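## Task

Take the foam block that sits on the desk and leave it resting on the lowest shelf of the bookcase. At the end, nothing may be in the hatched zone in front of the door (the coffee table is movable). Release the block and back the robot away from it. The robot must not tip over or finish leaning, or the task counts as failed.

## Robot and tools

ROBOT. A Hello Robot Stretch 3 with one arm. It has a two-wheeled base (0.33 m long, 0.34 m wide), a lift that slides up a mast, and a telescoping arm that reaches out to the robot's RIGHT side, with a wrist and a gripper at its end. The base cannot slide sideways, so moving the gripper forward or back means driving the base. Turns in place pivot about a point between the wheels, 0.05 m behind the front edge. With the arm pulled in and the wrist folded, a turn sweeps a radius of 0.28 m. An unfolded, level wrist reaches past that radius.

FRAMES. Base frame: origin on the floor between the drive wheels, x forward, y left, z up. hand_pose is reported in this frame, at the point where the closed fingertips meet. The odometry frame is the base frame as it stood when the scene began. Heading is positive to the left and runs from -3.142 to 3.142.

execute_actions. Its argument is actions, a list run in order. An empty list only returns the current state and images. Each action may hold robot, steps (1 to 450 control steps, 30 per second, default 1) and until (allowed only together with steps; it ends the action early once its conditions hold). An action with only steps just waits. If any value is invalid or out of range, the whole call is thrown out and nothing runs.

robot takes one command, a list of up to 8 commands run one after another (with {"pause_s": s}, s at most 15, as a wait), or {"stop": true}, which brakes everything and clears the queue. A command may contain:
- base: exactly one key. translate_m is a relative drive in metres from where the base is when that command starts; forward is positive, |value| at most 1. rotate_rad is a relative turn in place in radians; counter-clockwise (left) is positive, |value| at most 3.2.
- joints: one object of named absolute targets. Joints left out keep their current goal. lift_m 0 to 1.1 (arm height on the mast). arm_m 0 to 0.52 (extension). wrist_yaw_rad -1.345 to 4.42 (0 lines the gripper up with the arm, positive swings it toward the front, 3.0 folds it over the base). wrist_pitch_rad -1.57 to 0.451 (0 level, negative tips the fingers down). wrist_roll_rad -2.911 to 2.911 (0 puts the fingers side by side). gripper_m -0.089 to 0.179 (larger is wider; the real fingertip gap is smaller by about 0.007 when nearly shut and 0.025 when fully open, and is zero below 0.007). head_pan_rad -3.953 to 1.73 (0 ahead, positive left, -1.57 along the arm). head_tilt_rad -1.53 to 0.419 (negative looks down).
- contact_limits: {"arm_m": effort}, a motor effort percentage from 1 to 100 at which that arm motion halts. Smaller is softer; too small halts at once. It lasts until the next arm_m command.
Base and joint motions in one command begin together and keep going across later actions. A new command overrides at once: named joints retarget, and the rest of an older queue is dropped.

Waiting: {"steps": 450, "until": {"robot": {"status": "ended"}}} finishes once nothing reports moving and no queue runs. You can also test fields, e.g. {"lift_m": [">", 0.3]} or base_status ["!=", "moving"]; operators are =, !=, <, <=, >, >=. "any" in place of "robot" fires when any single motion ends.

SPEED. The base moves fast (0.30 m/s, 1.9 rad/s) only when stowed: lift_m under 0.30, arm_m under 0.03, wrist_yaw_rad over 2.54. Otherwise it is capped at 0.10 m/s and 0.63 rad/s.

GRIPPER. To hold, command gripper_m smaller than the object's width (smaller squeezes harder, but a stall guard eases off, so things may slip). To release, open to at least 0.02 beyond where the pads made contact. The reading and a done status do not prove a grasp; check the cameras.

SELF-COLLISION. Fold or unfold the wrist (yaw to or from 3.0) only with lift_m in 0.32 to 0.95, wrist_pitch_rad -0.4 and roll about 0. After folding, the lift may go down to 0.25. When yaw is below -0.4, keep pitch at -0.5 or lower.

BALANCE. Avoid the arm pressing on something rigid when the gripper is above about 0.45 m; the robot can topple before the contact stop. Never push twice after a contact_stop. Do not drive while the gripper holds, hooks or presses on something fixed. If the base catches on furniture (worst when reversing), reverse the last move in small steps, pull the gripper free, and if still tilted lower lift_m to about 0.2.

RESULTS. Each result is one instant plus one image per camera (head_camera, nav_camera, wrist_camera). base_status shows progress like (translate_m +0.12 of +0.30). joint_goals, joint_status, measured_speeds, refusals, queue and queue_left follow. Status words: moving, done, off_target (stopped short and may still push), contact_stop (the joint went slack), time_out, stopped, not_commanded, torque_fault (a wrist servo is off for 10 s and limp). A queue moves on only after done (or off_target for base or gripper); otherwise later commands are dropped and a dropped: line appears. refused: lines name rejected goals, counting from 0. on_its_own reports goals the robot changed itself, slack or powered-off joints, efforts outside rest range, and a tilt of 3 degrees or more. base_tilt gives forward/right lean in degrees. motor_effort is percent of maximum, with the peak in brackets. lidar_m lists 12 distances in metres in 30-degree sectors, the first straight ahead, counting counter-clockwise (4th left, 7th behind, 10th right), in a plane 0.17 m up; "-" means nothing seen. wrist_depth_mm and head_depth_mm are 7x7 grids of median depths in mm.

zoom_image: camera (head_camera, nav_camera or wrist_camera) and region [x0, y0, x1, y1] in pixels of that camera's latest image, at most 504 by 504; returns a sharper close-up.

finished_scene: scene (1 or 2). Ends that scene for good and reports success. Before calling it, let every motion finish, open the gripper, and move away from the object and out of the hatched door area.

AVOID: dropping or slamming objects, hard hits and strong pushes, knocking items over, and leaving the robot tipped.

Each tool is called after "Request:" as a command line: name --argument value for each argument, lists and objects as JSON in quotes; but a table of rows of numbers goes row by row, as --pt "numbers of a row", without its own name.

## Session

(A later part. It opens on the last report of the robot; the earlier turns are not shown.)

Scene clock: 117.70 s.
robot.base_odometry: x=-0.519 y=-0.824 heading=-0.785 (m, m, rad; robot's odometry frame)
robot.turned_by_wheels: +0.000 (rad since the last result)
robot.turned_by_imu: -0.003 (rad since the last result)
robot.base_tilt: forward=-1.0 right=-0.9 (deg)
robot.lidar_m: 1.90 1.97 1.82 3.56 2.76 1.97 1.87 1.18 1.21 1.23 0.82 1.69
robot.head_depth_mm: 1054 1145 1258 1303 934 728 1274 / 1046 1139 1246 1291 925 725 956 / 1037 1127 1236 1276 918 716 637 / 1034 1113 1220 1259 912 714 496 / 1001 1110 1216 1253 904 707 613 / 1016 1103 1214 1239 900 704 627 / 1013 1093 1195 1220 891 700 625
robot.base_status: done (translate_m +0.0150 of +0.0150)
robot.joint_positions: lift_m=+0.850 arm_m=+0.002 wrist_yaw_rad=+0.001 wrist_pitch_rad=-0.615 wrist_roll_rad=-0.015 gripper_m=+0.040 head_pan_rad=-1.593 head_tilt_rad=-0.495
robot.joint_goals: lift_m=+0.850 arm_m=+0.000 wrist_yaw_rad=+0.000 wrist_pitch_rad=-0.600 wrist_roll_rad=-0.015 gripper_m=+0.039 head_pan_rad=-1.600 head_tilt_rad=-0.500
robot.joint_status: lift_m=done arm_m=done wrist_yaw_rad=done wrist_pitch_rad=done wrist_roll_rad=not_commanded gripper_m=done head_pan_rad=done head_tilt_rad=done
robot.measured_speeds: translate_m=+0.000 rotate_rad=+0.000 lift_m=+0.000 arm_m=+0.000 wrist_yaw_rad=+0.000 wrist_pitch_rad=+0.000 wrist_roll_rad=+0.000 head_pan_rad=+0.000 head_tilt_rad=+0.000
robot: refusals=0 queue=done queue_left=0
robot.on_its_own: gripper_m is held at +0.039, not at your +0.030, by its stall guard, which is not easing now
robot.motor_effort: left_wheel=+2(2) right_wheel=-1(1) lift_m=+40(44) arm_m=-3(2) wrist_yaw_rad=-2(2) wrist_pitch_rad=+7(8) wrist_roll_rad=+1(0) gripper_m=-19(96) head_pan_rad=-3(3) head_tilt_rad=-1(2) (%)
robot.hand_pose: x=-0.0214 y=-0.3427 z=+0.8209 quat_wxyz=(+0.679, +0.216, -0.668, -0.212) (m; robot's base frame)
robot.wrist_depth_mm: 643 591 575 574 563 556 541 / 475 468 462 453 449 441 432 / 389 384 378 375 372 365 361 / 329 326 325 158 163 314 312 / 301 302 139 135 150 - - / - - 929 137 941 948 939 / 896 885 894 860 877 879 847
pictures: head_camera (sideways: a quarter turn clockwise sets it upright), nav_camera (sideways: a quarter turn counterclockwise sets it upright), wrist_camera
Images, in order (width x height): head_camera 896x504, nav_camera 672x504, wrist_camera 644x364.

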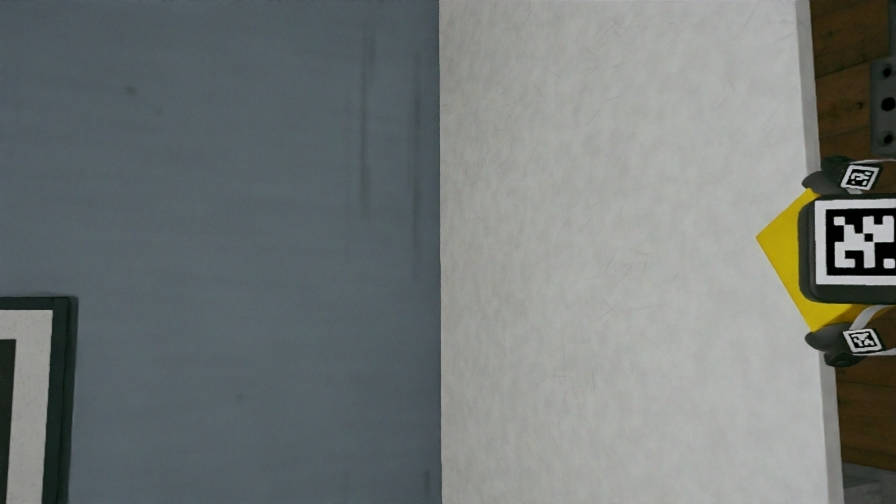

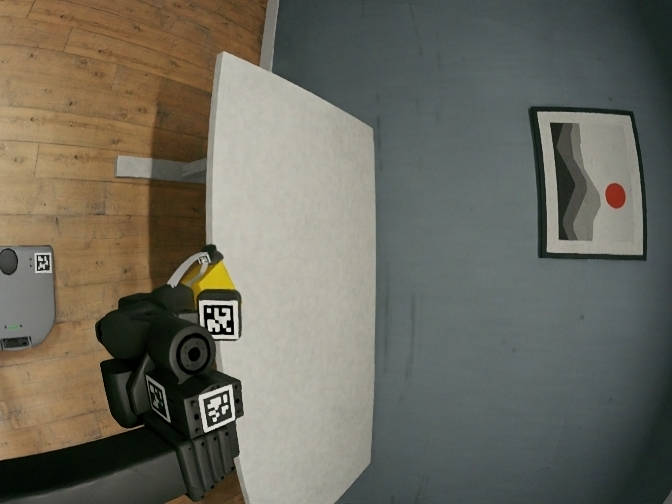

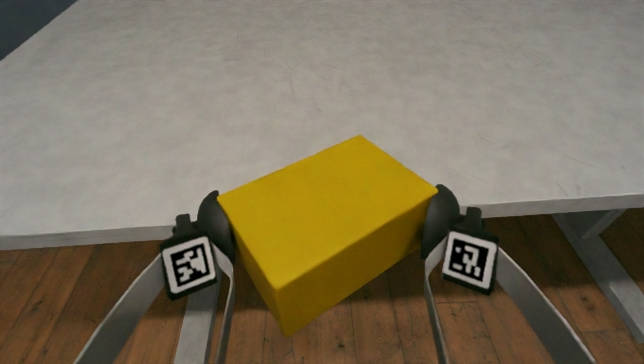

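Request:
execute_actions --actions '[{"robot":[{"base":{"rotate_rad":1.571},"joints":{"lift_m":0.9,"wrist_pitch_rad":-0.4,"head_pan_rad":0,"head_tilt_rad":-0.6}},{"joints":{"wrist_yaw_rad":3.0}},{"joints":{"lift_m":0.27}},{"base":{"translate_m":1.0}},{"base":{"translate_m":1.0}},{"base":{"translate_m":0.59}},{"base":{"rotate_rad":1.571}}],"steps":450,"until":{"robot":{"status":"ended"}}},{"steps":450,"until":{"robot":{"status":"ended"}}}]'

Scene clock: 155.03 s.
robot.base_odometry: x=+1.311 y=+1.009 heading=+2.357 (m, m, rad; robot's odometry frame)
robot.turned_by_wheels: +3.142 (rad since the last result)
robot.turned_by_imu: +3.123 (rad since the last result)
robot.base_tilt: forward=-1.0 right=-0.8 (deg)
robot.lidar_m: 1.99 2.05 2.65 3.37 2.72 1.56 1.08 1.50 1.03 0.97 1.00 1.26
robot.head_depth_mm: 1765 1813 1954 1759 1702 1515 1259 / 1738 1905 2096 2187 1856 1502 1265 / 1711 1870 2096 2304 1859 1503 1256 / 1683 1862 2097 2283 1840 1482 1252 / 1659 1858 2056 2269 1815 1474 1238 / 1665 1841 2038 2251 1816 1483 1242 / 1662 1849 2046 2232 1813 1467 1238
robot.base_status: done (rotate_rad +1.5709 of +1.5710)
robot.joint_positions: lift_m=+0.270 arm_m=+0.002 wrist_yaw_rad=+2.998 wrist_pitch_rad=-0.422 wrist_roll_rad=-0.015 gripper_m=+0.040 head_pan_rad=-0.007 head_tilt_rad=-0.594
robot.joint_goals: lift_m=+0.270 arm_m=+0.000 wrist_yaw_rad=+3.000 wrist_pitch_rad=-0.400 wrist_roll_rad=-0.015 gripper_m=+0.039 head_pan_rad=+0.000 head_tilt_rad=-0.600
robot.joint_status: lift_m=done arm_m=done wrist_yaw_rad=done wrist_pitch_rad=done wrist_roll_rad=not_commanded gripper_m=done head_pan_rad=done head_tilt_rad=done
robot.measured_speeds: translate_m=+0.000 rotate_rad=+0.000 lift_m=+0.000 arm_m=+0.000 wrist_yaw_rad=+0.000 wrist_pitch_rad=+0.000 wrist_roll_rad=+0.000 head_pan_rad=+0.000 head_tilt_rad=+0.000
robot: refusals=0 queue=done queue_left=0
robot.on_its_own: gripper_m is held at +0.039, not at your +0.030, by its stall guard, which is not easing now
robot.motor_effort: left_wheel=-2(8) right_wheel=+2(9) lift_m=+24(41) arm_m=-2(3) wrist_yaw_rad=+3(4) wrist_pitch_rad=+10(12) wrist_roll_rad=+1(0) gripper_m=-19(20) head_pan_rad=+4(41) head_tilt_rad=-2(9) (%)
robot.hand_pose: x=+0.0107 y=+0.0743 z=+0.2820 quat_wxyz=(+0.197, +0.695, +0.100, +0.685) (m; robot's base frame)
robot.wrist_depth_mm: - - - - - - - / - - - - - - - / 890 864 857 841 824 817 788 / 690 675 158 159 163 638 628 / 562 557 139 135 150 523 521 / 475 489 135 133 443 438 445 / - - - - 400 392 388
pictures: head_camera (sideways: a quarter turn clockwise sets it upright), nav_camera (sideways: a quarter turn counterclockwise sets it upright), wrist_camera
Images, in order (width x height): head_camera 896x504, nav_camera 672x504, wrist_camera 644x364.

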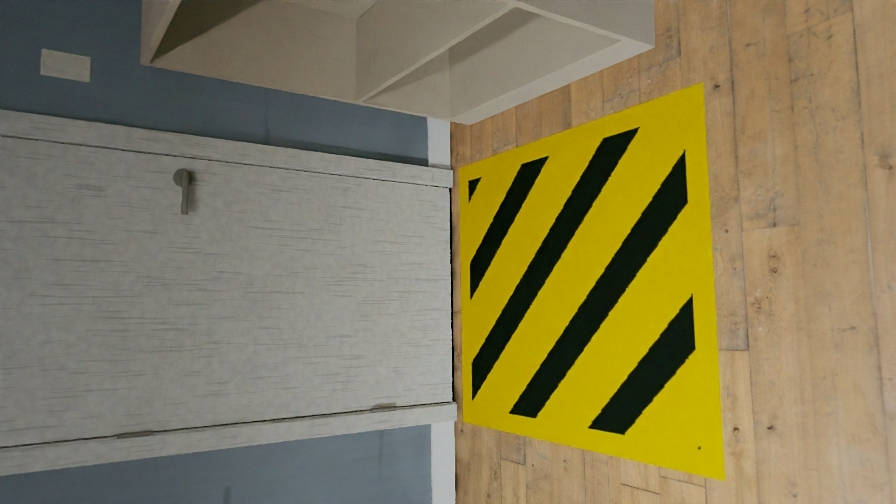

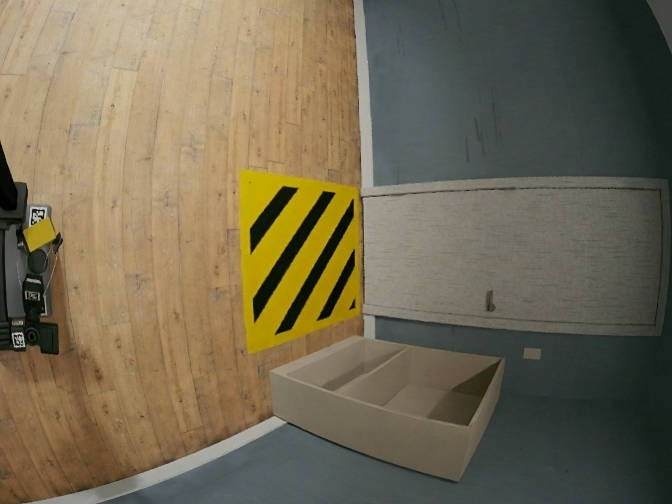

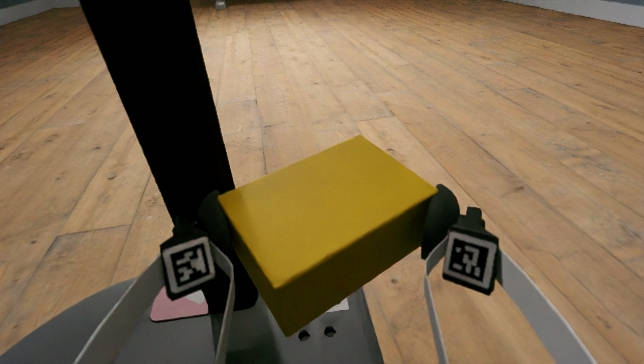

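Same layout. Drive 1.15 and deploy.

Request:
execute_actions --actions '[{"robot":[{"base":{"translate_m":1.0}},{"base":{"translate_m":0.15}},{"joints":{"lift_m":0.4,"head_pan_rad":-1.57,"head_tilt_rad":-0.8}},{"joints":{"wrist_yaw_rad":0.0}},{"joints":{"lift_m":0.2,"wrist_pitch_rad":-0.1,"arm_m":0.48}}],"steps":450,"until":{"robot":{"status":"ended"}}},{"steps":450,"until":{"robot":{"status":"ended"}}}]'

Scene clock: 173.70 s.
robot.base_odometry: x=+0.497 y=+1.821 heading=+2.357 (m, m, rad; robot's odometry frame)
robot.turned_by_wheels: +0.000 (rad since the last result)
robot.turned_by_imu: -0.004 (rad since the last result)
robot.base_tilt: forward=-1.0 right=-0.7 (deg)
robot.lidar_m: 0.85 0.86 1.15 2.66 3.99 2.53 2.21 1.37 0.94 0.59 0.87 0.90
robot.head_depth_mm: 770 884 1037 1240 1489 1339 1166 / 764 873 1024 1233 1487 1318 1168 / 757 870 1015 1217 1474 1357 1158 / 730 587 783 1097 1061 1253 1154 / 723 611 949 1104 1037 1262 1151 / 718 603 938 1091 1029 1256 1140 / 710 594 932 1085 1027 1248 1137
robot.base_status: done (translate_m +0.1500 of +0.1500)
robot.joint_positions: lift_m=+0.200 arm_m=+0.305 wrist_yaw_rad=+0.039 wrist_pitch_rad=-0.209 wrist_roll_rad=-0.033 gripper_m=+0.044 head_pan_rad=-1.565 head_tilt_rad=-0.794
robot.joint_goals: lift_m=+0.200 arm_m=+0.305 wrist_yaw_rad=+0.000 wrist_pitch_rad=-0.100 wrist_roll_rad=-0.033 gripper_m=+0.043 head_pan_rad=-1.570 head_tilt_rad=-0.800
robot.joint_status: lift_m=done arm_m=contact_stop wrist_yaw_rad=done wrist_pitch_rad=off_target wrist_roll_rad=not_commanded gripper_m=done head_pan_rad=done head_tilt_rad=done
robot.measured_speeds: translate_m=+0.000 rotate_rad=+0.000 lift_m=+0.000 arm_m=+0.000 wrist_yaw_rad=+0.000 wrist_pitch_rad=+0.000 wrist_roll_rad=+0.000 head_pan_rad=+0.000 head_tilt_rad=+0.000
robot: refusals=0 queue=dropped queue_left=0
robot.on_its_own: gripper_m is held at +0.043, not at your +0.030, by its stall guard, which is still easing; arm_m is slack since a contact_stop, until your next command for it (your +0.480 is given up)
robot.motor_effort: left_wheel=+3(16) right_wheel=-1(29) lift_m=+31(44) arm_m=+0(27) wrist_yaw_rad=-51(66) wrist_pitch_rad=+52(63) wrist_roll_rad=+11(12) gripper_m=-27(28) head_pan_rad=-2(41) head_tilt_rad=-2(15) (%)
robot.hand_pose: x=-0.0120 y=-0.6951 z=+0.2619 quat_wxyz=(+0.716, +0.089, -0.690, -0.059) (m; robot's base frame)
robot.wrist_depth_mm: - - - 260 - - 311 / - - - 59 - - 329 / - - - 59 - - 351 / - - - 61 - 380 374 / - - - 63 - 405 404 / - - - 66 - 426 433 / - - - 50 47 382 397
pictures: head_camera (sideways: a quarter turn clockwise sets it upright), nav_camera (sideways: a quarter turn counterclockwise sets it upright), wrist_camera
Images, in order (width x height): head_camera 896x504, nav_camera 672x504, wrist_camera 644x364.

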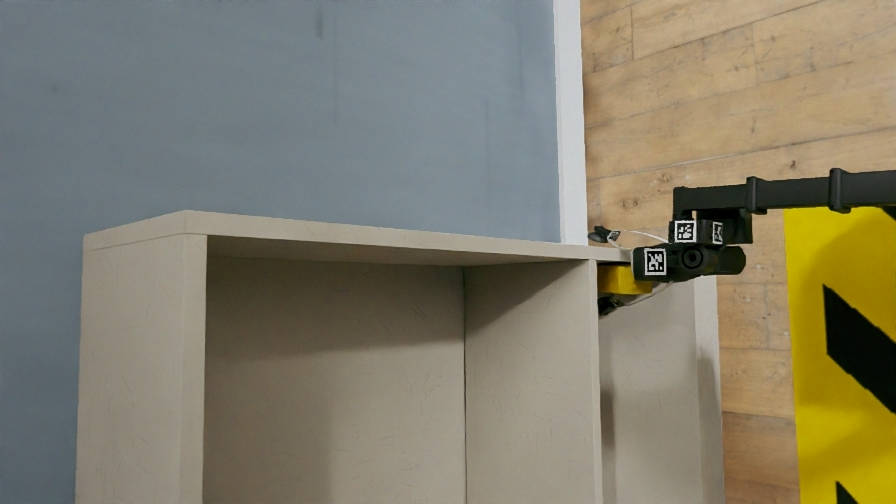

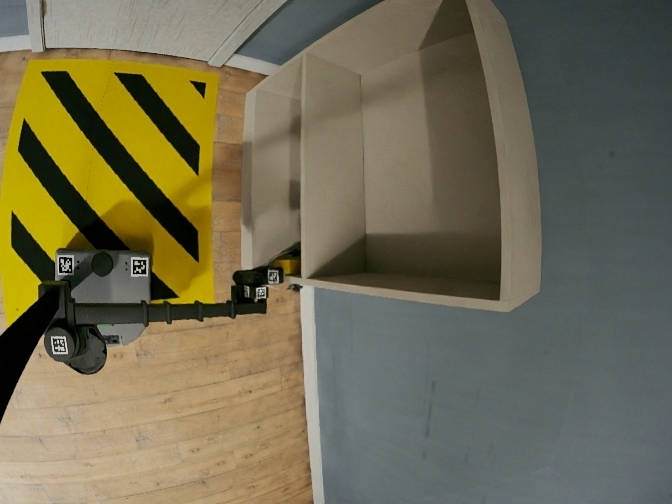

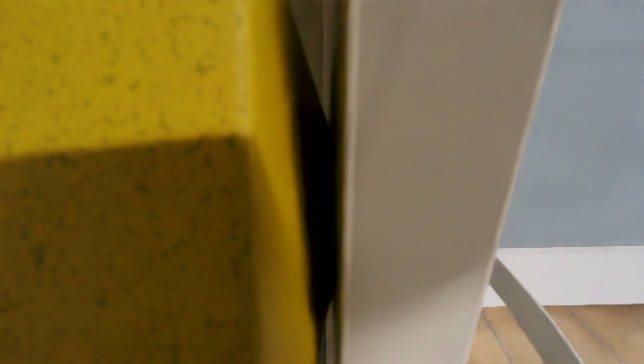

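Request:
execute_actions --actions '[{"robot":{"joints":{"arm_m":0.1}},"steps":300,"until":{"robot":{"status":"ended"}}},{"steps":15}]'

Scene clock: 179.40 s.
robot.base_odometry: x=+0.497 y=+1.821 heading=+2.357 (m, m, rad; robot's odometry frame)
robot.turned_by_wheels: +0.000 (rad since the last result)
robot.turned_by_imu: -0.002 (rad since the last result)
robot.base_tilt: forward=-1.0 right=-0.8 (deg)
robot.lidar_m: 0.85 0.86 1.15 2.67 4.00 2.51 2.21 1.37 0.94 0.59 0.86 0.90
robot.head_depth_mm: 771 883 1034 1244 1495 1337 1164 / 766 877 1025 1234 1477 1325 1155 / 761 869 1011 1218 1469 1321 1177 / 730 584 783 1097 1212 1265 1175 / 724 610 944 1100 1038 1261 1149 / 719 605 941 1096 1030 1252 1143 / 708 596 933 1081 1029 1242 1136
robot.base_status: done (translate_m +0.1500 of +0.1500)
robot.joint_positions: lift_m=+0.200 arm_m=+0.100 wrist_yaw_rad=+0.054 wrist_pitch_rad=-0.121 wrist_roll_rad=-0.021 gripper_m=+0.049 head_pan_rad=-1.565 head_tilt_rad=-0.794
robot.joint_goals: lift_m=+0.200 arm_m=+0.100 wrist_yaw_rad=+0.056 wrist_pitch_rad=-0.100 wrist_roll_rad=-0.021 gripper_m=+0.049 head_pan_rad=-1.570 head_tilt_rad=-0.800
robot.joint_status: lift_m=done arm_m=done wrist_yaw_rad=done wrist_pitch_rad=off_target wrist_roll_rad=not_commanded gripper_m=done head_pan_rad=done head_tilt_rad=done
robot.measured_speeds: translate_m=+0.000 rotate_rad=+0.000 lift_m=+0.000 arm_m=+0.000 wrist_yaw_rad=+0.000 wrist_pitch_rad=+0.000 wrist_roll_rad=+0.000 head_pan_rad=+0.000 head_tilt_rad=+0.000
robot: refusals=0 queue=done queue_left=0
robot.on_its_own: wrist_yaw_rad is held at +0.056, not at your +0.000, by its stall guard, which is not easing now; gripper_m is held at +0.049, not at your +0.030, by its stall guard, which is not easing now
robot.motor_effort: left_wheel=-1(12) right_wheel=+1(18) lift_m=+33(34) arm_m=-2(7) wrist_yaw_rad=+2(52) wrist_pitch_rad=+10(52) wrist_roll_rad=+4(11) gripper_m=+0(26) head_pan_rad=-2(3) head_tilt_rad=-2(1) (%)
robot.hand_pose: x=-0.0079 y=-0.4964 z=+0.2838 quat_wxyz=(+0.714, +0.062, -0.697, -0.023) (m; robot's base frame)
robot.wrist_depth_mm: 453 449 456 406 488 497 490 / 478 477 475 463 511 514 513 / 507 498 503 489 546 540 538 / 526 533 532 511 575 573 580 / 547 545 543 494 593 590 594 / 411 409 387 382 526 545 538 / 331 327 327 313 443 438 436
pictures: head_camera (sideways: a quarter turn clockwise sets it upright), nav_camera (sideways: a quarter turn counterclockwise sets it upright), wrist_camera
Images, in order (width x height): head_camera 896x504, nav_camera 672x504, wrist_camera 644x364.

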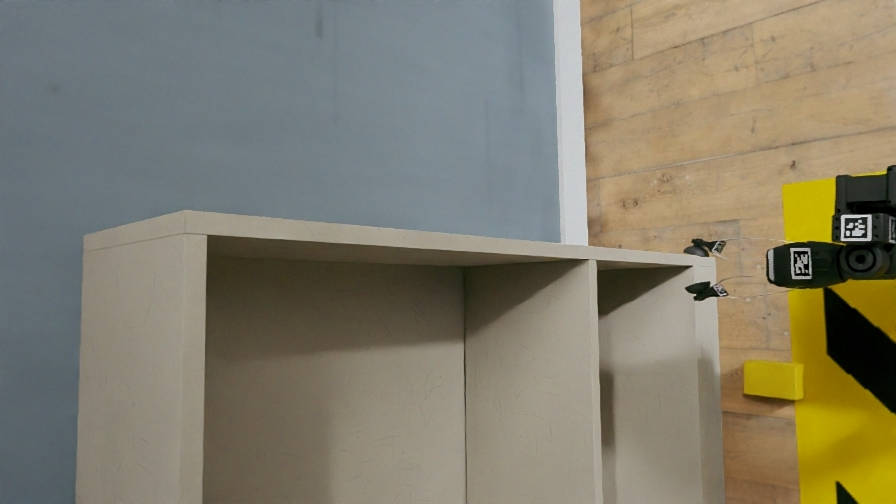

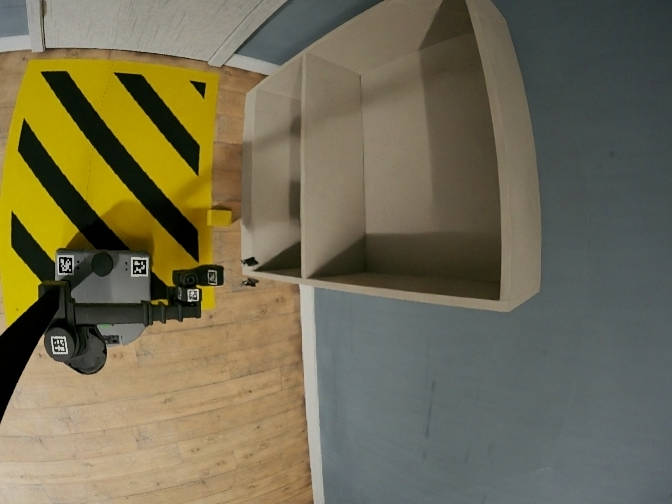

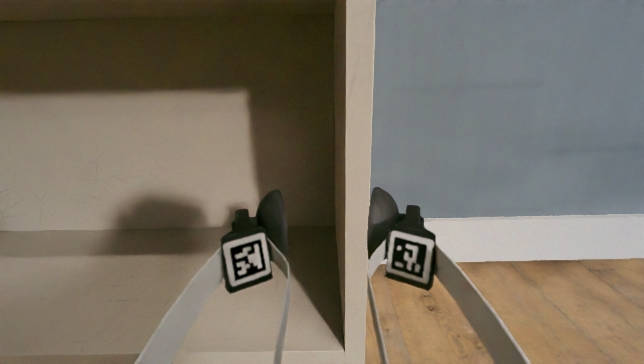

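Request:
execute_actions --actions '[{"robot":[{"joints":{"lift_m":0.32,"arm_m":0.05,"wrist_yaw_rad":0.0,"gripper_m":0.13}},{"base":{"translate_m":0.25},"joints":{"wrist_pitch_rad":-1.3}},{"joints":{"arm_m":0.15}}],"steps":450,"until":{"robot":{"status":"ended"}}}]'

Scene clock: 198.67 s.
robot.base_odometry: x=+0.320 y=+1.998 heading=+2.357 (m, m, rad; robot's odometry frame)
robot.turned_by_wheels: +0.000 (rad since the last result)
robot.turned_by_imu: -0.004 (rad since the last result)
robot.base_tilt: forward=-1.1 right=-0.9 (deg)
robot.lidar_m: 0.60 0.61 0.82 1.89 4.02 2.75 2.47 1.34 0.64 0.83 0.73 0.63
robot.head_depth_mm: 731 610 753 846 1483 1340 1171 / 721 603 928 1043 1034 1281 1162 / 720 594 940 1108 1055 1270 1145 / 714 586 937 1096 1045 1270 1110 / 707 580 927 1090 1036 1260 1149 / 704 573 922 1085 1035 1254 1141 / 698 564 915 1079 1021 1231 1136
robot.base_status: done (translate_m +0.2500 of +0.2500)
robot.joint_positions: lift_m=+0.320 arm_m=+0.150 wrist_yaw_rad=+0.001 wrist_pitch_rad=-1.300 wrist_roll_rad=-0.021 gripper_m=+0.130 head_pan_rad=-1.565 head_tilt_rad=-0.794
robot.joint_goals: lift_m=+0.320 arm_m=+0.150 wrist_yaw_rad=+0.000 wrist_pitch_rad=-1.300 wrist_roll_rad=-0.021 gripper_m=+0.130 head_pan_rad=-1.570 head_tilt_rad=-0.800
robot.joint_status: lift_m=done arm_m=done wrist_yaw_rad=done wrist_pitch_rad=done wrist_roll_rad=not_commanded gripper_m=done head_pan_rad=done head_tilt_rad=done
robot.measured_speeds: translate_m=+0.000 rotate_rad=+0.000 lift_m=+0.000 arm_m=+0.000 wrist_yaw_rad=+0.000 wrist_pitch_rad=+0.000 wrist_roll_rad=+0.000 head_pan_rad=+0.000 head_tilt_rad=+0.000
robot: refusals=0 queue=done queue_left=0
robot.motor_effort: left_wheel=+0(4) right_wheel=+0(4) lift_m=+40(43) arm_m=+3(3) wrist_yaw_rad=-2(7) wrist_pitch_rad=+0(9) wrist_roll_rad=+4(4) gripper_m=-1(81) head_pan_rad=-3(2) head_tilt_rad=-2(2) (%)
robot.hand_pose: x=-0.0216 y=-0.3400 z=+0.2051 quat_wxyz=(+0.569, +0.433, -0.556, -0.423) (m; robot's base frame)
robot.wrist_depth_mm: 352 367 378 374 376 378 375 / 377 378 375 376 371 371 373 / 372 373 374 370 369 367 368 / 372 369 369 368 365 365 366 / 370 369 365 364 362 363 359 / 367 361 362 362 360 357 357 / 363 361 362 354 355 355 355
pictures: head_camera (sideways: a quarter turn clockwise sets it upright), nav_camera (sideways: a quarter turn counterclockwise sets it upright), wrist_camera
Images, in order (width x height): head_camera 896x504, nav_camera 672x504, wrist_camera 644x364.

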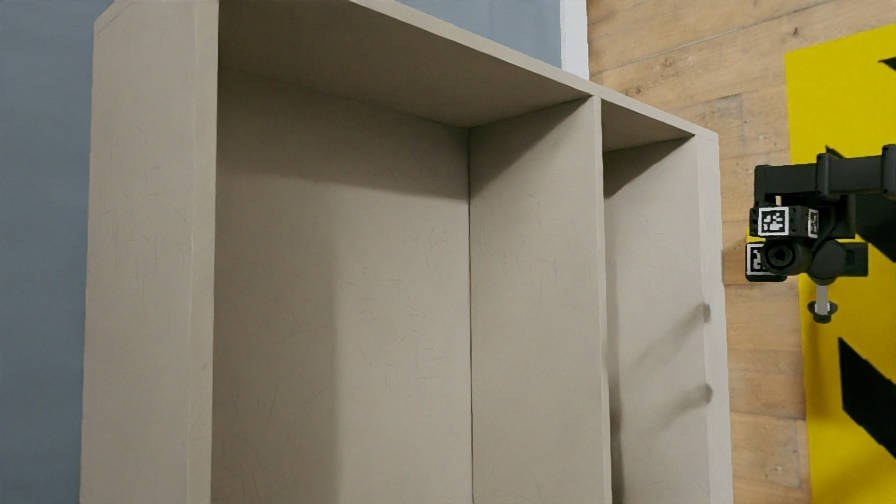

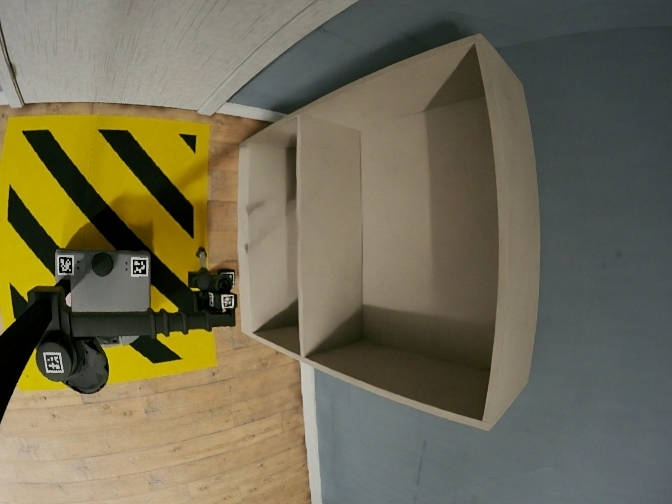

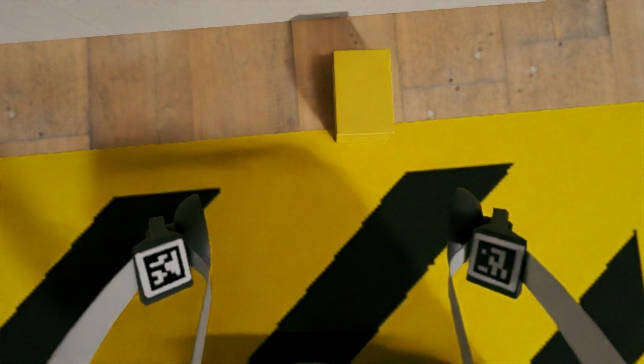

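Request:
execute_actions --actions '[{"robot":{"base":{"translate_m":-0.025},"joints":{"arm_m":0.23,"lift_m":0.2}},"steps":300,"until":{"robot":{"status":"ended"}}}]'

Scene clock: 203.60 s.
robot.base_odometry: x=+0.338 y=+1.980 heading=+2.357 (m, m, rad; robot's odometry frame)
robot.turned_by_wheels: +0.000 (rad since the last result)
robot.turned_by_imu: -0.001 (rad since the last result)
robot.base_tilt: forward=-1.0 right=-0.8 (deg)
robot.lidar_m: 0.62 0.64 0.85 1.97 3.98 2.72 2.44 1.34 0.63 0.83 0.75 0.66
robot.head_depth_mm: 741 609 691 1190 1484 1334 1171 / 724 603 906 956 1033 1305 1164 / 719 593 945 1108 1050 1270 1157 / 714 588 939 1100 1040 1259 1128 / 709 579 934 1091 1038 1254 1146 / 705 571 922 1088 1033 1246 1141 / 702 566 913 1076 1025 1232 1135
robot.base_status: done (translate_m -0.0250 of -0.0250)
robot.joint_positions: lift_m=+0.200 arm_m=+0.230 wrist_yaw_rad=+0.001 wrist_pitch_rad=-1.301 wrist_roll_rad=-0.021 gripper_m=+0.130 head_pan_rad=-1.565 head_tilt_rad=-0.794
robot.joint_goals: lift_m=+0.200 arm_m=+0.230 wrist_yaw_rad=+0.000 wrist_pitch_rad=-1.300 wrist_roll_rad=-0.021 gripper_m=+0.130 head_pan_rad=-1.570 head_tilt_rad=-0.800
robot.joint_status: lift_m=done arm_m=done wrist_yaw_rad=done wrist_pitch_rad=done wrist_roll_rad=not_commanded gripper_m=done head_pan_rad=done head_tilt_rad=done
robot.measured_speeds: translate_m=+0.000 rotate_rad=+0.000 lift_m=+0.000 arm_m=+0.000 wrist_yaw_rad=+0.000 wrist_pitch_rad=+0.000 wrist_roll_rad=+0.000 head_pan_rad=+0.000 head_tilt_rad=+0.000
robot: refusals=0 queue=done queue_left=0
robot.motor_effort: left_wheel=+0(5) right_wheel=+0(3) lift_m=+23(35) arm_m=+3(3) wrist_yaw_rad=-1(2) wrist_pitch_rad=+0(0) wrist_roll_rad=+4(4) gripper_m=+1(0) head_pan_rad=-2(2) head_tilt_rad=-2(2) (%)
robot.hand_pose: x=-0.0216 y=-0.4198 z=+0.0856 quat_wxyz=(+0.569, +0.433, -0.556, -0.424) (m; robot's base frame)
robot.wrist_depth_mm: 226 234 242 252 254 254 254 / 256 255 255 254 254 253 251 / 254 253 253 207 251 250 249 / 253 250 250 205 249 248 247 / 248 248 247 248 246 246 245 / 246 248 246 244 244 242 244 / 245 245 243 243 243 241 241
pictures: head_camera (sideways: a quarter turn clockwise sets it upright), nav_camera (sideways: a quarter turn counterclockwise sets it upright), wrist_camera
Images, in order (width x height): head_camera 896x504, nav_camera 672x504, wrist_camera 644x364.

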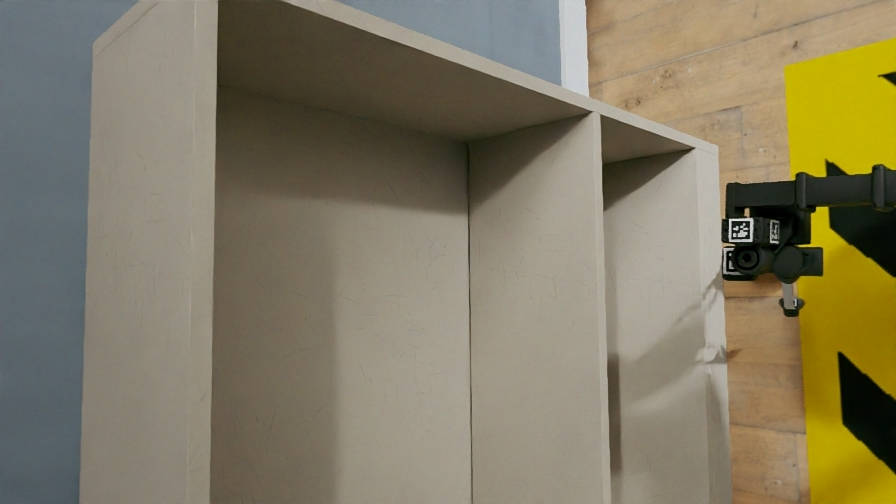

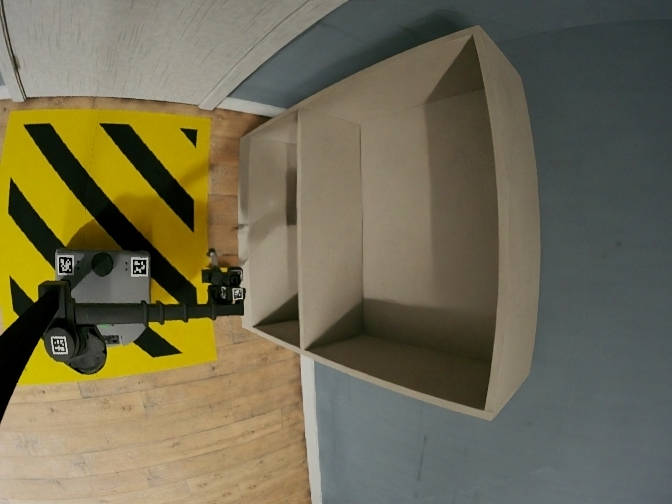

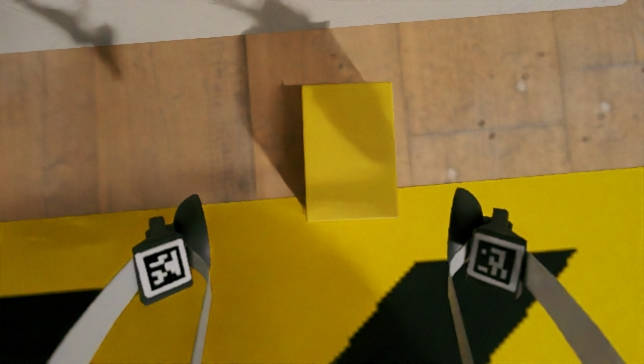

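Request:
execute_actions --actions '[{"robot":[{"joints":{"arm_m":0.27}},{"joints":{"lift_m":0.125}}],"steps":300,"until":{"robot":{"status":"ended"}}}]'

Scene clock: 209.00 s.
robot.base_odometry: x=+0.338 y=+1.980 heading=+2.357 (m, m, rad; robot's odometry frame)
robot.turned_by_wheels: +0.000 (rad since the last result)
robot.turned_by_imu: -0.002 (rad since the last result)
robot.base_tilt: forward=-1.0 right=-0.8 (deg)
robot.lidar_m: 0.62 0.64 0.85 1.98 3.98 2.72 2.44 1.35 0.64 0.83 0.75 0.66
robot.head_depth_mm: 741 612 690 1185 1480 1344 1167 / 725 603 903 956 1031 1310 1165 / 719 596 947 1103 1051 1265 1159 / 714 589 941 1102 1045 1253 1126 / 711 580 928 1094 1037 1263 1146 / 707 572 924 1087 1032 1243 1141 / 700 567 916 1074 1025 1230 1135
robot.base_status: done (translate_m -0.0250 of -0.0250)
robot.joint_positions: lift_m=+0.129 arm_m=+0.270 wrist_yaw_rad=+0.001 wrist_pitch_rad=-1.302 wrist_roll_rad=-0.021 gripper_m=+0.130 head_pan_rad=-1.565 head_tilt_rad=-0.794
robot.joint_goals: lift_m=+0.129 arm_m=+0.270 wrist_yaw_rad=+0.000 wrist_pitch_rad=-1.300 wrist_roll_rad=-0.021 gripper_m=+0.130 head_pan_rad=-1.570 head_tilt_rad=-0.800
robot.joint_status: lift_m=contact_stop arm_m=done wrist_yaw_rad=done wrist_pitch_rad=done wrist_roll_rad=not_commanded gripper_m=done head_pan_rad=done head_tilt_rad=done
robot.measured_speeds: translate_m=+0.000 rotate_rad=+0.000 lift_m=+0.004 arm_m=+0.000 wrist_yaw_rad=+0.000 wrist_pitch_rad=+0.000 wrist_roll_rad=+0.000 head_pan_rad=+0.000 head_tilt_rad=+0.000
robot: refusals=0 queue=dropped queue_left=0
robot.on_its_own: lift_m is slack since a contact_stop, until your next command for it
robot.motor_effort: left_wheel=-1(0) right_wheel=+2(2) lift_m=+19(20) arm_m=+3(3) wrist_yaw_rad=-2(1) wrist_pitch_rad=+0(1) wrist_roll_rad=+4(4) gripper_m=-1(1) head_pan_rad=-2(3) head_tilt_rad=-2(2) (%)
robot.hand_pose: x=-0.0216 y=-0.4595 z=+0.0141 quat_wxyz=(+0.569, +0.433, -0.556, -0.424) (m; robot's base frame)
robot.wrist_depth_mm: 160 164 171 177 183 183 183 / 185 185 184 183 183 182 182 / 184 183 182 137 136 180 180 / 183 182 180 136 135 179 178 / 180 180 180 134 134 177 176 / 179 177 177 133 133 175 174 / 177 176 176 175 174 174 173
pictures: head_camera (sideways: a quarter turn clockwise sets it upright), nav_camera (sideways: a quarter turn counterclockwise sets it upright), wrist_camera
Images, in order (width x height): head_camera 896x504, nav_camera 672x504, wrist_camera 644x364.

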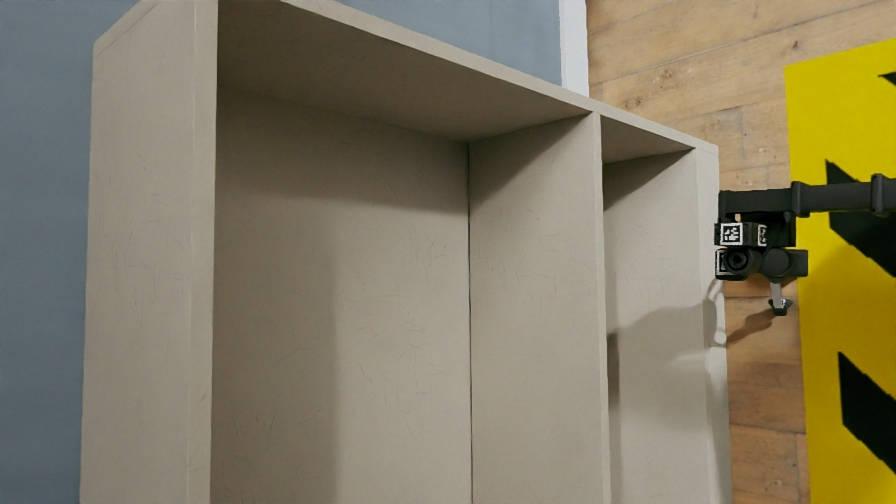

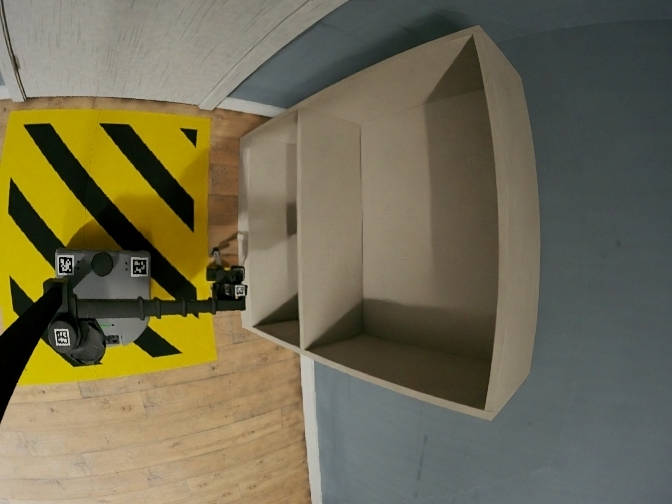

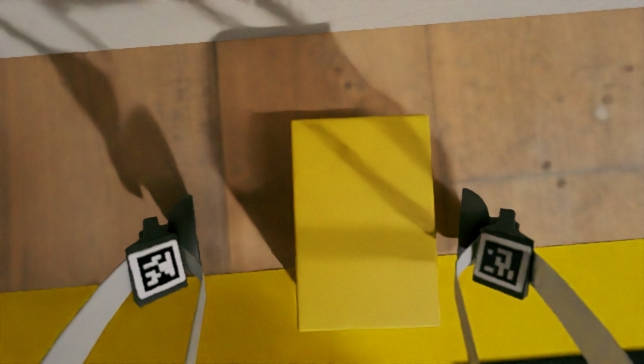

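Request:
execute_actions --actions '[{"robot":[{"joints":{"lift_m":0.135}},{"joints":{"gripper_m":0.03}},{"pause_s":0.5},{"joints":{"lift_m":0.25,"arm_m":0.1}},{"joints":{"wrist_pitch_rad":-0.1}}],"steps":400,"until":{"robot":{"status":"ended"}}}]'

Scene clock: 220.97 s.
robot.base_odometry: x=+0.338 y=+1.980 heading=+2.357 (m, m, rad; robot's odometry frame)
robot.turned_by_wheels: +0.000 (rad since the last result)
robot.turned_by_imu: -0.003 (rad since the last result)
robot.base_tilt: forward=-1.0 right=-0.8 (deg)
robot.lidar_m: 0.62 0.64 0.85 1.97 4.01 2.73 2.43 1.34 0.63 0.83 0.75 0.66
robot.head_depth_mm: 741 609 691 1183 1476 1337 1167 / 727 601 910 959 1029 1304 1166 / 717 594 945 1101 1049 1268 1178 / 716 586 937 1099 1048 1266 - / 711 580 927 1095 1038 1252 1144 / 706 572 924 1083 1031 1243 1141 / 702 567 916 1076 1021 1232 1135
robot.base_status: done (translate_m -0.0250 of -0.0250)
robot.joint_positions: lift_m=+0.250 arm_m=+0.100 wrist_yaw_rad=+0.001 wrist_pitch_rad=-0.127 wrist_roll_rad=-0.021 gripper_m=+0.031 head_pan_rad=-1.565 head_tilt_rad=-0.794
robot.joint_goals: lift_m=+0.250 arm_m=+0.100 wrist_yaw_rad=+0.000 wrist_pitch_rad=-0.100 wrist_roll_rad=-0.021 gripper_m=+0.030 head_pan_rad=-1.570 head_tilt_rad=-0.800
robot.joint_status: lift_m=done arm_m=done wrist_yaw_rad=done wrist_pitch_rad=done wrist_roll_rad=not_commanded gripper_m=done head_pan_rad=done head_tilt_rad=done
robot.measured_speeds: translate_m=+0.000 rotate_rad=+0.000 lift_m=+0.000 arm_m=+0.000 wrist_yaw_rad=+0.000 wrist_pitch_rad=+0.000 wrist_roll_rad=+0.000 head_pan_rad=+0.000 head_tilt_rad=+0.000
robot: refusals=0 queue=done queue_left=0
robot.motor_effort: left_wheel=+0(1) right_wheel=+1(2) lift_m=+40(43) arm_m=-2(4) wrist_yaw_rad=-1(2) wrist_pitch_rad=+13(12) wrist_roll_rad=+4(4) gripper_m=-10(90) head_pan_rad=-2(2) head_tilt_rad=-1(2) (%)
robot.hand_pose: x=-0.0211 y=-0.4964 z=+0.3321 quat_wxyz=(+0.713, +0.046, -0.698, -0.044) (m; robot's base frame)
robot.wrist_depth_mm: 195 198 200 204 209 220 229 / 445 448 458 461 472 368 254 / 470 474 476 139 488 375 256 / 491 509 507 137 510 375 269 / 526 534 526 137 136 380 287 / 485 482 458 135 445 360 558 / 391 388 386 368 378 359 474
pictures: head_camera (sideways: a quarter turn clockwise sets it upright), nav_camera (sideways: a quarter turn counterclockwise sets it upright), wrist_camera
Images, in order (width x height): head_camera 896x504, nav_camera 672x504, wrist_camera 644x364.

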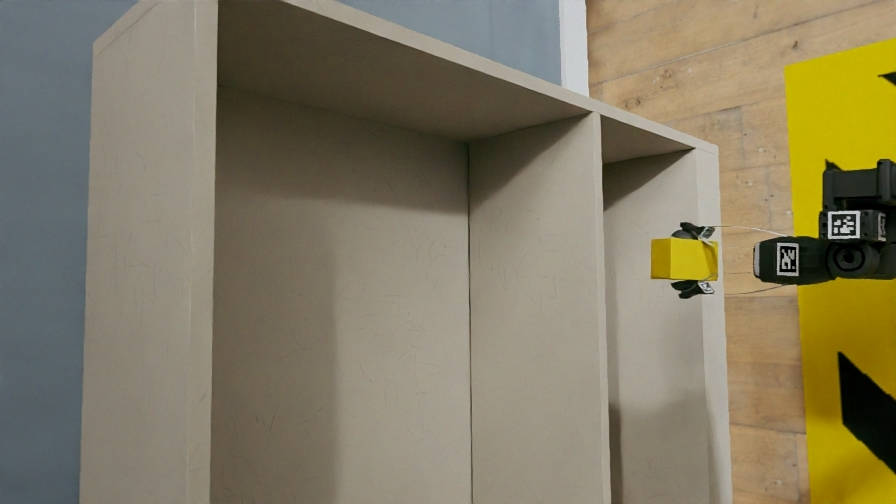

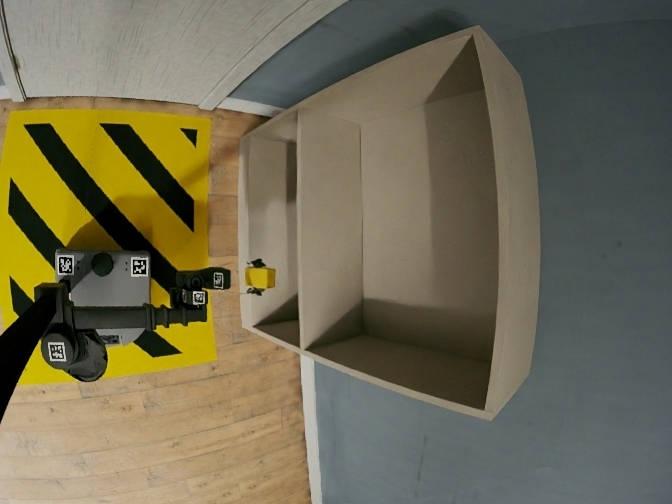

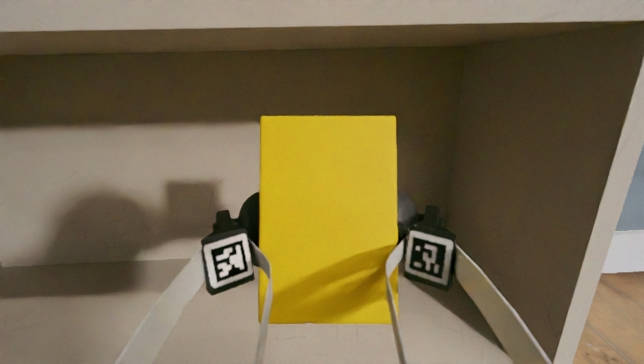

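Request:
execute_actions --actions '[{"robot":[{"joints":{"lift_m":0.14}},{"joints":{"arm_m":0.35}},{"joints":{"lift_m":0.02}}],"steps":450,"until":{"robot":{"status":"ended"}}}]'

Scene clock: 230.50 s.
robot.base_odometry: x=+0.338 y=+1.980 heading=+2.357 (m, m, rad; robot's odometry frame)
robot.turned_by_wheels: +0.000 (rad since the last result)
robot.turned_by_imu: -0.003 (rad since the last result)
robot.base_tilt: forward=-1.1 right=-0.9 (deg)
robot.lidar_m: 0.62 0.64 0.85 1.97 3.98 2.73 2.44 1.34 0.63 0.72 0.75 0.66
robot.head_depth_mm: 743 613 688 1192 1494 1341 1159 / 725 605 908 955 1034 1304 1162 / 720 597 947 1108 1050 1271 1161 / 714 587 939 1097 1042 1267 1154 / 712 583 933 1093 1038 1260 1149 / 705 574 923 1089 1033 1249 1136 / 705 569 918 1080 1022 1235 1140
robot.base_status: done (translate_m -0.0250 of -0.0250)
robot.joint_positions: lift_m=+0.035 arm_m=+0.350 wrist_yaw_rad=+0.001 wrist_pitch_rad=-0.037 wrist_roll_rad=-0.016 gripper_m=+0.031 head_pan_rad=-1.565 head_tilt_rad=-0.794
robot.joint_goals: lift_m=+0.035 arm_m=+0.350 wrist_yaw_rad=+0.000 wrist_pitch_rad=-0.100 wrist_roll_rad=-0.016 gripper_m=+0.030 head_pan_rad=-1.570 head_tilt_rad=-0.800
robot.joint_status: lift_m=contact_stop arm_m=done wrist_yaw_rad=done wrist_pitch_rad=done wrist_roll_rad=not_commanded gripper_m=done head_pan_rad=done head_tilt_rad=done
robot.measured_speeds: translate_m=+0.000 rotate_rad=+0.000 lift_m=+0.000 arm_m=+0.001 wrist_yaw_rad=+0.000 wrist_pitch_rad=+0.072 wrist_roll_rad=+0.048 head_pan_rad=+0.000 head_tilt_rad=+0.000
robot: refusals=0 queue=dropped queue_left=0
robot.on_its_own: lift_m is slack since a contact_stop, until your next command for it (your +0.020 is given up)
robot.motor_effort: left_wheel=-2(2) right_wheel=+1(1) lift_m=+14(42) arm_m=+3(3) wrist_yaw_rad=+0(2) wrist_pitch_rad=-33(35) wrist_roll_rad=-1(4) gripper_m=-11(11) head_pan_rad=-3(2) head_tilt_rad=-1(2) (%)
robot.hand_pose: x=-0.0212 y=-0.7498 z=+0.1402 quat_wxyz=(+0.713, +0.014, -0.701, -0.013) (m; robot's base frame)
robot.wrist_depth_mm: 216 217 219 222 226 228 227 / 223 225 228 232 234 238 235 / 231 234 235 138 241 247 239 / 241 243 245 137 252 257 239 / 248 251 249 136 136 250 228 / 195 192 179 135 173 181 179 / 150 150 147 140 144 143 141
pictures: head_camera (sideways: a quarter turn clockwise sets it upright), nav_camera (sideways: a quarter turn counterclockwise sets it upright), wrist_camera
Images, in order (width x height): head_camera 896x504, nav_camera 672x504, wrist_camera 644x364.

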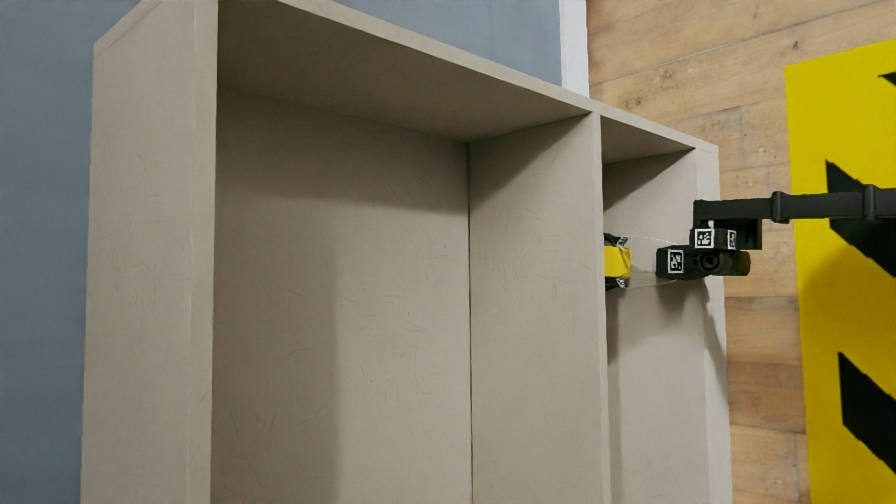

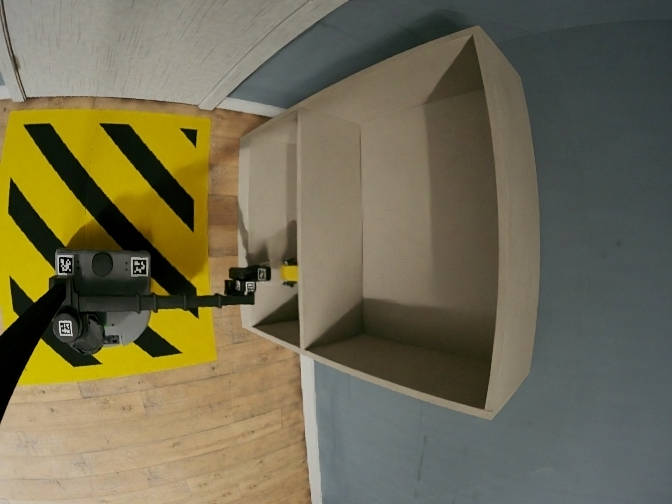

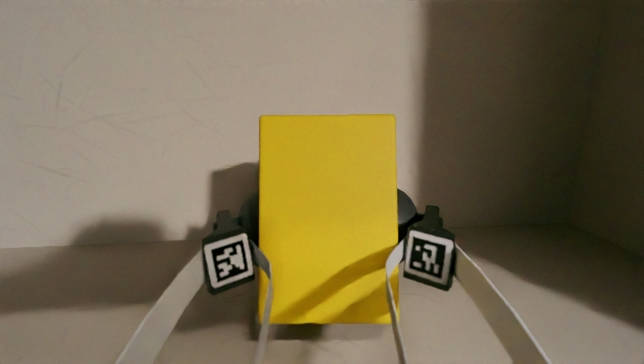

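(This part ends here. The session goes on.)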